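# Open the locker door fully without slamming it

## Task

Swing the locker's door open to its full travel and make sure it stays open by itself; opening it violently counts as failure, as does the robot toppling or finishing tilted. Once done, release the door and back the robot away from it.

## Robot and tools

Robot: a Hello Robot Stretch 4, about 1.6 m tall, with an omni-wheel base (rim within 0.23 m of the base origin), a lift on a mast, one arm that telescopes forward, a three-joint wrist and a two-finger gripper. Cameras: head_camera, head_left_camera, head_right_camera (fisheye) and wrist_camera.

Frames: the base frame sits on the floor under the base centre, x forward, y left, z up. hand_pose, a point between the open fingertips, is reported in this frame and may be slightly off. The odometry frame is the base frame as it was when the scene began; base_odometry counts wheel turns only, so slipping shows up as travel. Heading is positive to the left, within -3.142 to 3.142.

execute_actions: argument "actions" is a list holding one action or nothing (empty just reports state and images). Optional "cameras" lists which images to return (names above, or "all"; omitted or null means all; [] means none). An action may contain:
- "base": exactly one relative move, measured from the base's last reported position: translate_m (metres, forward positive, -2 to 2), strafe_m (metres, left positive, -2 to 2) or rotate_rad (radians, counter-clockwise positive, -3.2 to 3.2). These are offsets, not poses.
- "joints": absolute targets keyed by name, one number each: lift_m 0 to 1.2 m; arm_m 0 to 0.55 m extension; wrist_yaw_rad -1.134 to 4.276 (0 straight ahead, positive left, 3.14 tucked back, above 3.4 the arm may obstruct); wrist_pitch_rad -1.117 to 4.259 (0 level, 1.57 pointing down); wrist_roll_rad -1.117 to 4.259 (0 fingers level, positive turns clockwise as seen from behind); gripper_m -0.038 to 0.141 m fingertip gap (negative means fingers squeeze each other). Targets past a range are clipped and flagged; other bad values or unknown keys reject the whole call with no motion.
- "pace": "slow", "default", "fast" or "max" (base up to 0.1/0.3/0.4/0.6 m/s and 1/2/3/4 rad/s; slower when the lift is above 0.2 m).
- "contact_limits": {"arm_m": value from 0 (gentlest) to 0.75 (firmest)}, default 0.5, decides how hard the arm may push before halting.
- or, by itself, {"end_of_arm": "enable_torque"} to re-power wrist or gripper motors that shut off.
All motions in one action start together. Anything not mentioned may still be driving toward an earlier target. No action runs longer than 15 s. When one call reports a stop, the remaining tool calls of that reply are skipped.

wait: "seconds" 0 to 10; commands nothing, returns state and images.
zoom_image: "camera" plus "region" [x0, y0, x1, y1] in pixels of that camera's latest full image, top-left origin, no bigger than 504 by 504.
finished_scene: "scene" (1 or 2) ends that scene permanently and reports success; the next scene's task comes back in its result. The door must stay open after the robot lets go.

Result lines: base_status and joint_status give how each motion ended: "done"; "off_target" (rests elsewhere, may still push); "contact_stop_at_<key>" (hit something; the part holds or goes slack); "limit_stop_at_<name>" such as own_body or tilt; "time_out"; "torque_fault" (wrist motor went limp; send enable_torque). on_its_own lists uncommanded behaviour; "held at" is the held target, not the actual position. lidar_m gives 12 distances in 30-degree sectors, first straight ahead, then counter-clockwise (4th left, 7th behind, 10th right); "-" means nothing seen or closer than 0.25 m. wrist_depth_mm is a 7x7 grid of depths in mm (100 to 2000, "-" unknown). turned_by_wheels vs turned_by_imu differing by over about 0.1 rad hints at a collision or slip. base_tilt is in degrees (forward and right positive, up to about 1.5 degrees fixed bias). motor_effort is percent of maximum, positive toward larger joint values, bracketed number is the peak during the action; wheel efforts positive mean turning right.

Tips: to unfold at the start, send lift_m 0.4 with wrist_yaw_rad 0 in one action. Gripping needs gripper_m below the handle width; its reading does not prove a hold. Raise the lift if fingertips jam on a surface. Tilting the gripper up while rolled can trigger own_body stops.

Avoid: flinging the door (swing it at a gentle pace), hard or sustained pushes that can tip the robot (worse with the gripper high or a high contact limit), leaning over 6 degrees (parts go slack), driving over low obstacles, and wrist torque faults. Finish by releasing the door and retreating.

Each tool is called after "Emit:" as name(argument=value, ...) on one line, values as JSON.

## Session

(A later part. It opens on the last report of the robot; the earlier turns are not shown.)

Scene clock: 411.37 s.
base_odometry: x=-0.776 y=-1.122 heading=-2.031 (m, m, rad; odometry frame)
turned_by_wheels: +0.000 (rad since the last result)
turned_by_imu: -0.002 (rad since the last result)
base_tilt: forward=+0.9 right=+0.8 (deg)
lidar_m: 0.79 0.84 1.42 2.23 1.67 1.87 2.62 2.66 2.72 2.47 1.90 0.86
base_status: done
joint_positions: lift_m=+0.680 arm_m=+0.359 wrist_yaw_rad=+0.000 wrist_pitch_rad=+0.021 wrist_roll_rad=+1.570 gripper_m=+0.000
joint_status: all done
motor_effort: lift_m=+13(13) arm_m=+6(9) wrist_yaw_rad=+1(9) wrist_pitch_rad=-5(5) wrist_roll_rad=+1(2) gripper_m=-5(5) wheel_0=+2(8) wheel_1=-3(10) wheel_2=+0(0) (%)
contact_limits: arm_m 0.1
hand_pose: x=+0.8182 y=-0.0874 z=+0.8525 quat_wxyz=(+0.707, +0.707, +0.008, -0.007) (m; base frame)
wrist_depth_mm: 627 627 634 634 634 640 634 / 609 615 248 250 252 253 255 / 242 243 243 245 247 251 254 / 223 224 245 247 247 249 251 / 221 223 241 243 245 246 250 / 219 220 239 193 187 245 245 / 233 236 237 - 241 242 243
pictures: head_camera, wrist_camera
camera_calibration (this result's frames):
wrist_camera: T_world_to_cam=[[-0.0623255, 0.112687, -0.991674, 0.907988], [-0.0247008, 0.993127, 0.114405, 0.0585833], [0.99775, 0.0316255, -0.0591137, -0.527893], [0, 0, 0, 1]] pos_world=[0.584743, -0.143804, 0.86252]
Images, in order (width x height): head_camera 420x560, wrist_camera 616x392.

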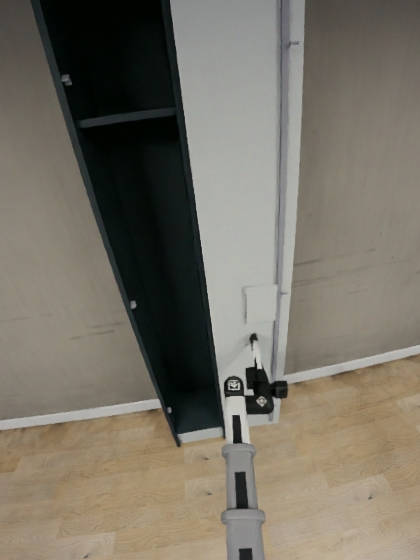

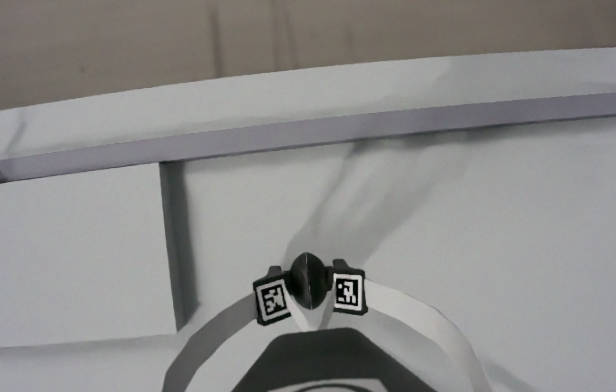

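Emit:
execute_actions(actions=[])

Scene clock: 421.63 s.
base_odometry: x=-0.776 y=-1.122 heading=-2.031 (m, m, rad; odometry frame)
turned_by_wheels: +0.000 (rad since the last result)
turned_by_imu: -0.001 (rad since the last result)
base_tilt: forward=+1.0 right=+0.9 (deg)
lidar_m: 0.77 0.84 1.41 2.26 1.68 1.85 2.62 2.65 2.72 2.46 1.91 0.83
base_status: done
joint_positions: lift_m=+0.680 arm_m=+0.359 wrist_yaw_rad=+0.000 wrist_pitch_rad=+0.021 wrist_roll_rad=+1.570 gripper_m=+0.000
joint_status: all done
motor_effort: lift_m=+13(13) arm_m=+6(9) wrist_yaw_rad=+1(9) wrist_pitch_rad=-5(5) wrist_roll_rad=+0(2) gripper_m=-5(5) wheel_0=+3(8) wheel_1=-3(10) wheel_2=+0(0) (%)
contact_limits: arm_m 0.1
hand_pose: x=+0.8182 y=-0.0874 z=+0.8525 quat_wxyz=(+0.707, +0.707, +0.008, -0.007) (m; base frame)
wrist_depth_mm: 621 634 634 634 634 640 640 / 603 615 248 250 252 254 255 / 243 243 245 246 249 250 252 / 224 224 244 246 247 250 250 / 221 223 243 243 245 246 247 / 219 220 238 193 188 243 246 / 233 236 237 - 240 242 243
pictures: head_camera, head_left_camera, head_right_camera, wrist_camera
camera_calibration (this result's frames):
wrist_camera: T_world_to_cam=[[-0.0623256, 0.112687, -0.991674, 0.907988], [-0.0247009, 0.993127, 0.114405, 0.0585833], [0.99775, 0.0316256, -0.0591138, -0.527893], [0, 0, 0, 1]] pos_world=[0.584743, -0.143804, 0.86252]
Images, in order (width x height): head_camera 420x560, head_left_camera 420x672, head_right_camera 420x672, wrist_camera 616x392.

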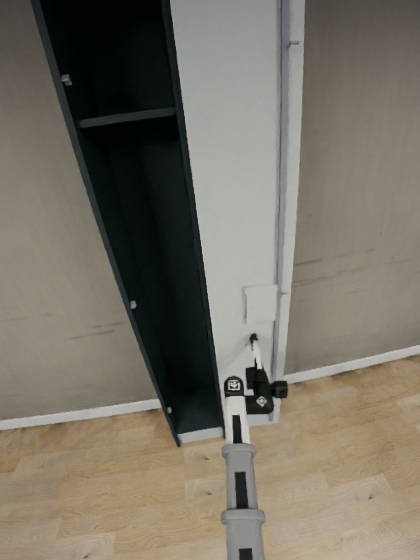

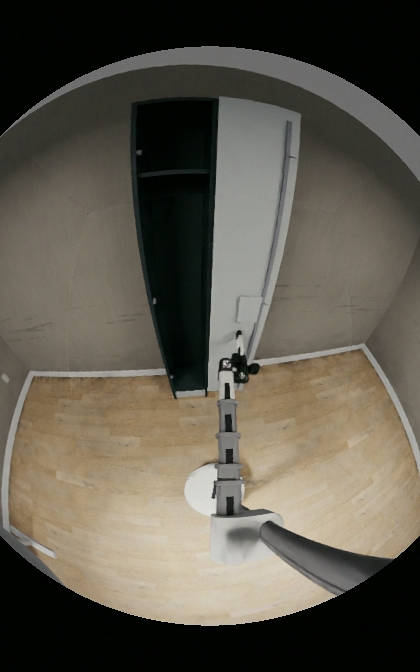

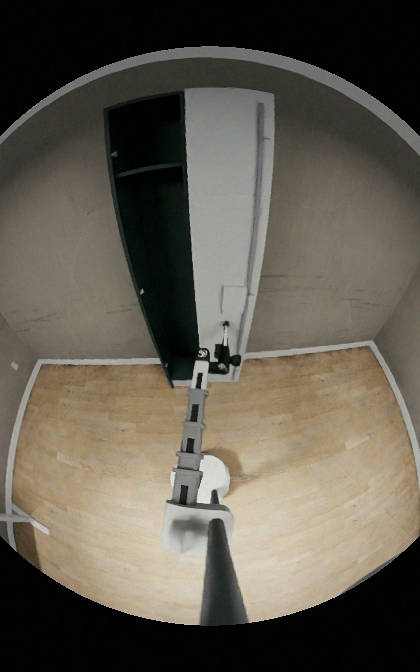

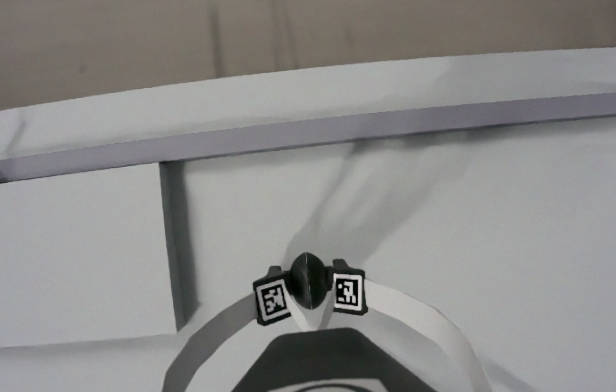

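Emit:
execute_actions(actions=[{"joints":{"arm_m":0.385},"pace":"slow","contact_limits":{"arm_m":0.1}}], cameras=["head_camera","wrist_camera"])

Scene clock: 430.00 s.
base_odometry: x=-0.776 y=-1.122 heading=-2.031 (m, m, rad; odometry frame)
turned_by_wheels: +0.000 (rad since the last result)
turned_by_imu: -0.001 (rad since the last result)
base_tilt: forward=+0.9 right=+0.9 (deg)
lidar_m: 0.79 0.84 1.42 2.26 1.67 1.87 2.62 2.65 2.70 2.46 1.90 0.85
base_status: not commanded
joint_positions: lift_m=+0.680 arm_m=+0.365 wrist_yaw_rad=-0.004 wrist_pitch_rad=+0.021 wrist_roll_rad=+1.570 gripper_m=+0.000
joint_status: arm_m contact_stop (moved +0.006 of +0.026)
on_its_own: arm_m is slack since a contact_stop (your +0.385 is given up)
motor_effort: lift_m=+13(13) arm_m=+0(14) wrist_yaw_rad=+13(19) wrist_pitch_rad=-5(5) wrist_roll_rad=-1(0) gripper_m=-3(5) wheel_0=+5(6) wheel_1=+1(3) wheel_2=-6(6) (%)
contact_limits: arm_m 0.1
hand_pose: x=+0.8237 y=-0.0886 z=+0.8526 quat_wxyz=(+0.707, +0.707, +0.006, -0.009) (m; base frame)
wrist_depth_mm: 621 621 621 627 634 634 640 / 615 609 245 247 248 250 252 / 238 240 240 242 244 249 248 / 220 221 239 242 242 244 245 / 216 218 237 239 240 243 245 / 214 217 235 204 190 240 240 / 228 231 232 - 236 236 238
pictures: head_camera, wrist_camera
camera_calibration (this result's frames):
wrist_camera: T_world_to_cam=[[-0.061549, 0.112957, -0.991692, 0.907949], [-0.0204235, 0.993225, 0.114399, 0.0564403], [0.997895, 0.027295, -0.058825, -0.534006], [0, 0, 0, 1]] pos_world=[0.589918, -0.144042, 0.862536]
Images, in order (width x height): head_camera 420x560, wrist_camera 616x392.

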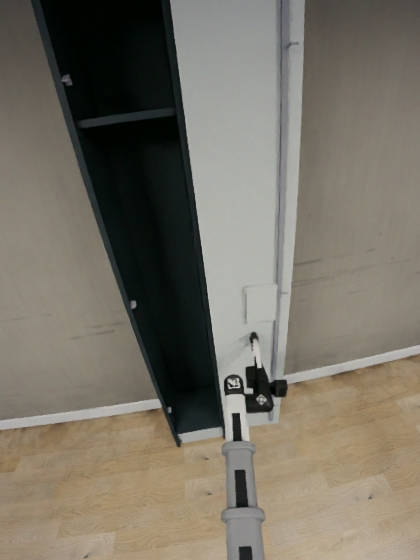

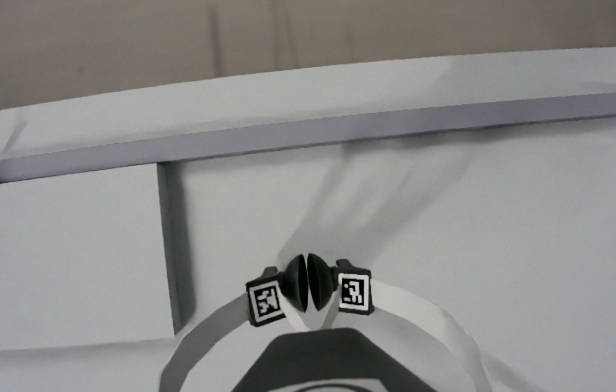

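The door is at its stop. Retreating now.

Emit:
execute_actions(actions=[{"base":{"translate_m":-0.3},"joints":{"arm_m":0.05},"pace":"fast"}], cameras=["head_camera","wrist_camera"])

Scene clock: 435.00 s.
base_odometry: x=-0.643 y=-0.853 heading=-2.031 (m, m, rad; odometry frame)
turned_by_wheels: +0.000 (rad since the last result)
turned_by_imu: -0.001 (rad since the last result)
base_tilt: forward=+0.8 right=+0.8 (deg)
lidar_m: 1.10 1.13 1.78 2.22 1.52 1.79 2.31 2.33 2.78 2.51 2.39 1.55
base_status: done
joint_positions: lift_m=+0.680 arm_m=+0.051 wrist_yaw_rad=+0.000 wrist_pitch_rad=+0.021 wrist_roll_rad=+1.570 gripper_m=+0.000
joint_status: all done
motor_effort: lift_m=+14(13) arm_m=-6(7) wrist_yaw_rad=+1(11) wrist_pitch_rad=-6(6) wrist_roll_rad=-1(0) gripper_m=-5(6) wheel_0=+0(6) wheel_1=+1(7) wheel_2=-1(10) (%)
hand_pose: x=+0.5104 y=-0.0875 z=+0.8524 quat_wxyz=(+0.707, +0.707, +0.007, -0.008) (m; base frame)
wrist_depth_mm: 1281 1281 1281 1308 1308 1308 1078 / 1255 1281 1255 1255 1255 1255 1078 / 1205 1229 1229 1255 1255 878 991 / 854 842 831 854 866 854 878 / 842 842 842 854 866 866 878 / 820 842 842 193 187 1138 946 / 1025 1098 1098 - 1098 878 904
pictures: head_camera, wrist_camera
camera_calibration (this result's frames):
wrist_camera: T_world_to_cam=[[-0.0625166, 0.112713, -0.991659, 0.888824], [-0.0242917, 0.993136, 0.114412, 0.050883], [0.997748, 0.0312418, -0.0593495, -0.22054], [0, 0, 0, 1]] pos_world=[0.276845, -0.143826, 0.8625]
Images, in order (width x height): head_camera 420x560, wrist_camera 616x392.

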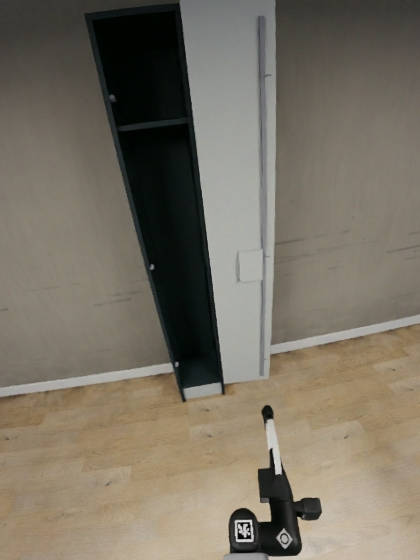

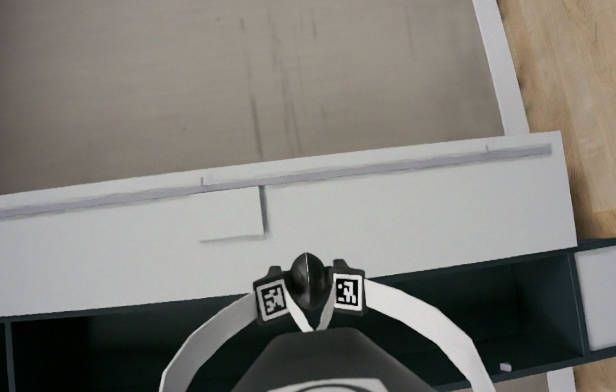

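Emit:
execute_actions(actions=[], cameras=["head_camera","wrist_camera"])

Scene clock: 437.17 s.
base_odometry: x=-0.643 y=-0.853 heading=-2.031 (m, m, rad; odometry frame)
turned_by_wheels: +0.000 (rad since the last result)
turned_by_imu: -0.001 (rad since the last result)
base_tilt: forward=+0.8 right=+0.7 (deg)
lidar_m: 1.08 1.12 1.76 2.21 1.51 1.79 2.31 2.35 2.77 2.51 2.40 1.58
base_status: done
joint_positions: lift_m=+0.680 arm_m=+0.051 wrist_yaw_rad=+0.000 wrist_pitch_rad=+0.021 wrist_roll_rad=+1.570 gripper_m=+0.000
joint_status: all done
motor_effort: lift_m=+13(13) arm_m=-6(7) wrist_yaw_rad=+1(11) wrist_pitch_rad=-7(6) wrist_roll_rad=+1(0) gripper_m=-4(6) wheel_0=+0(6) wheel_1=+1(7) wheel_2=-1(10) (%)
hand_pose: x=+0.5104 y=-0.0875 z=+0.8524 quat_wxyz=(+0.707, +0.707, +0.007, -0.008) (m; base frame)
wrist_depth_mm: 1281 1336 1281 1281 1281 1308 1060 / 1255 1229 1255 1255 1281 1255 1078 / 1229 1229 1229 1229 1229 878 1008 / 842 842 831 866 866 866 878 / 831 854 842 842 854 866 891 / 831 854 831 192 187 1138 960 / 1042 1098 1078 - 1118 878 904
pictures: head_camera, wrist_camera
camera_calibration (this result's frames):
wrist_camera: T_world_to_cam=[[-0.0625166, 0.112713, -0.991659, 0.888824], [-0.0242917, 0.993136, 0.114412, 0.0508832], [0.997748, 0.0312418, -0.0593495, -0.22054], [0, 0, 0, 1]] pos_world=[0.276845, -0.143826, 0.8625]
Images, in order (width x height): head_camera 420x560, wrist_camera 616x392.

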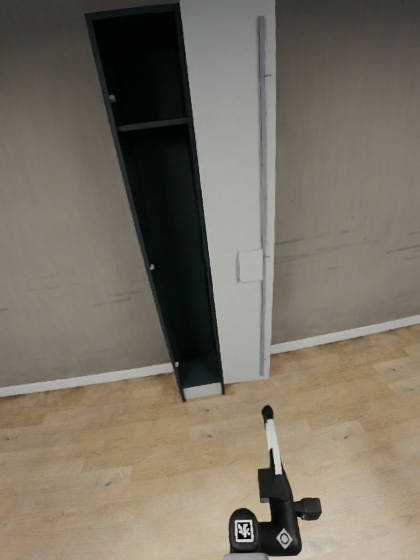

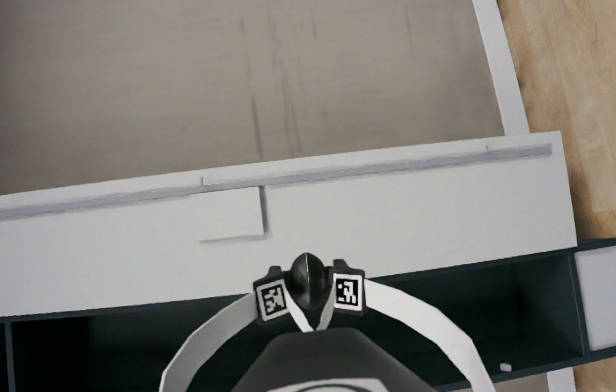

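The door is still fully open and the robot is clear of it.

Emit:
finished_scene(scene=2)

The scene is finished: the task was done.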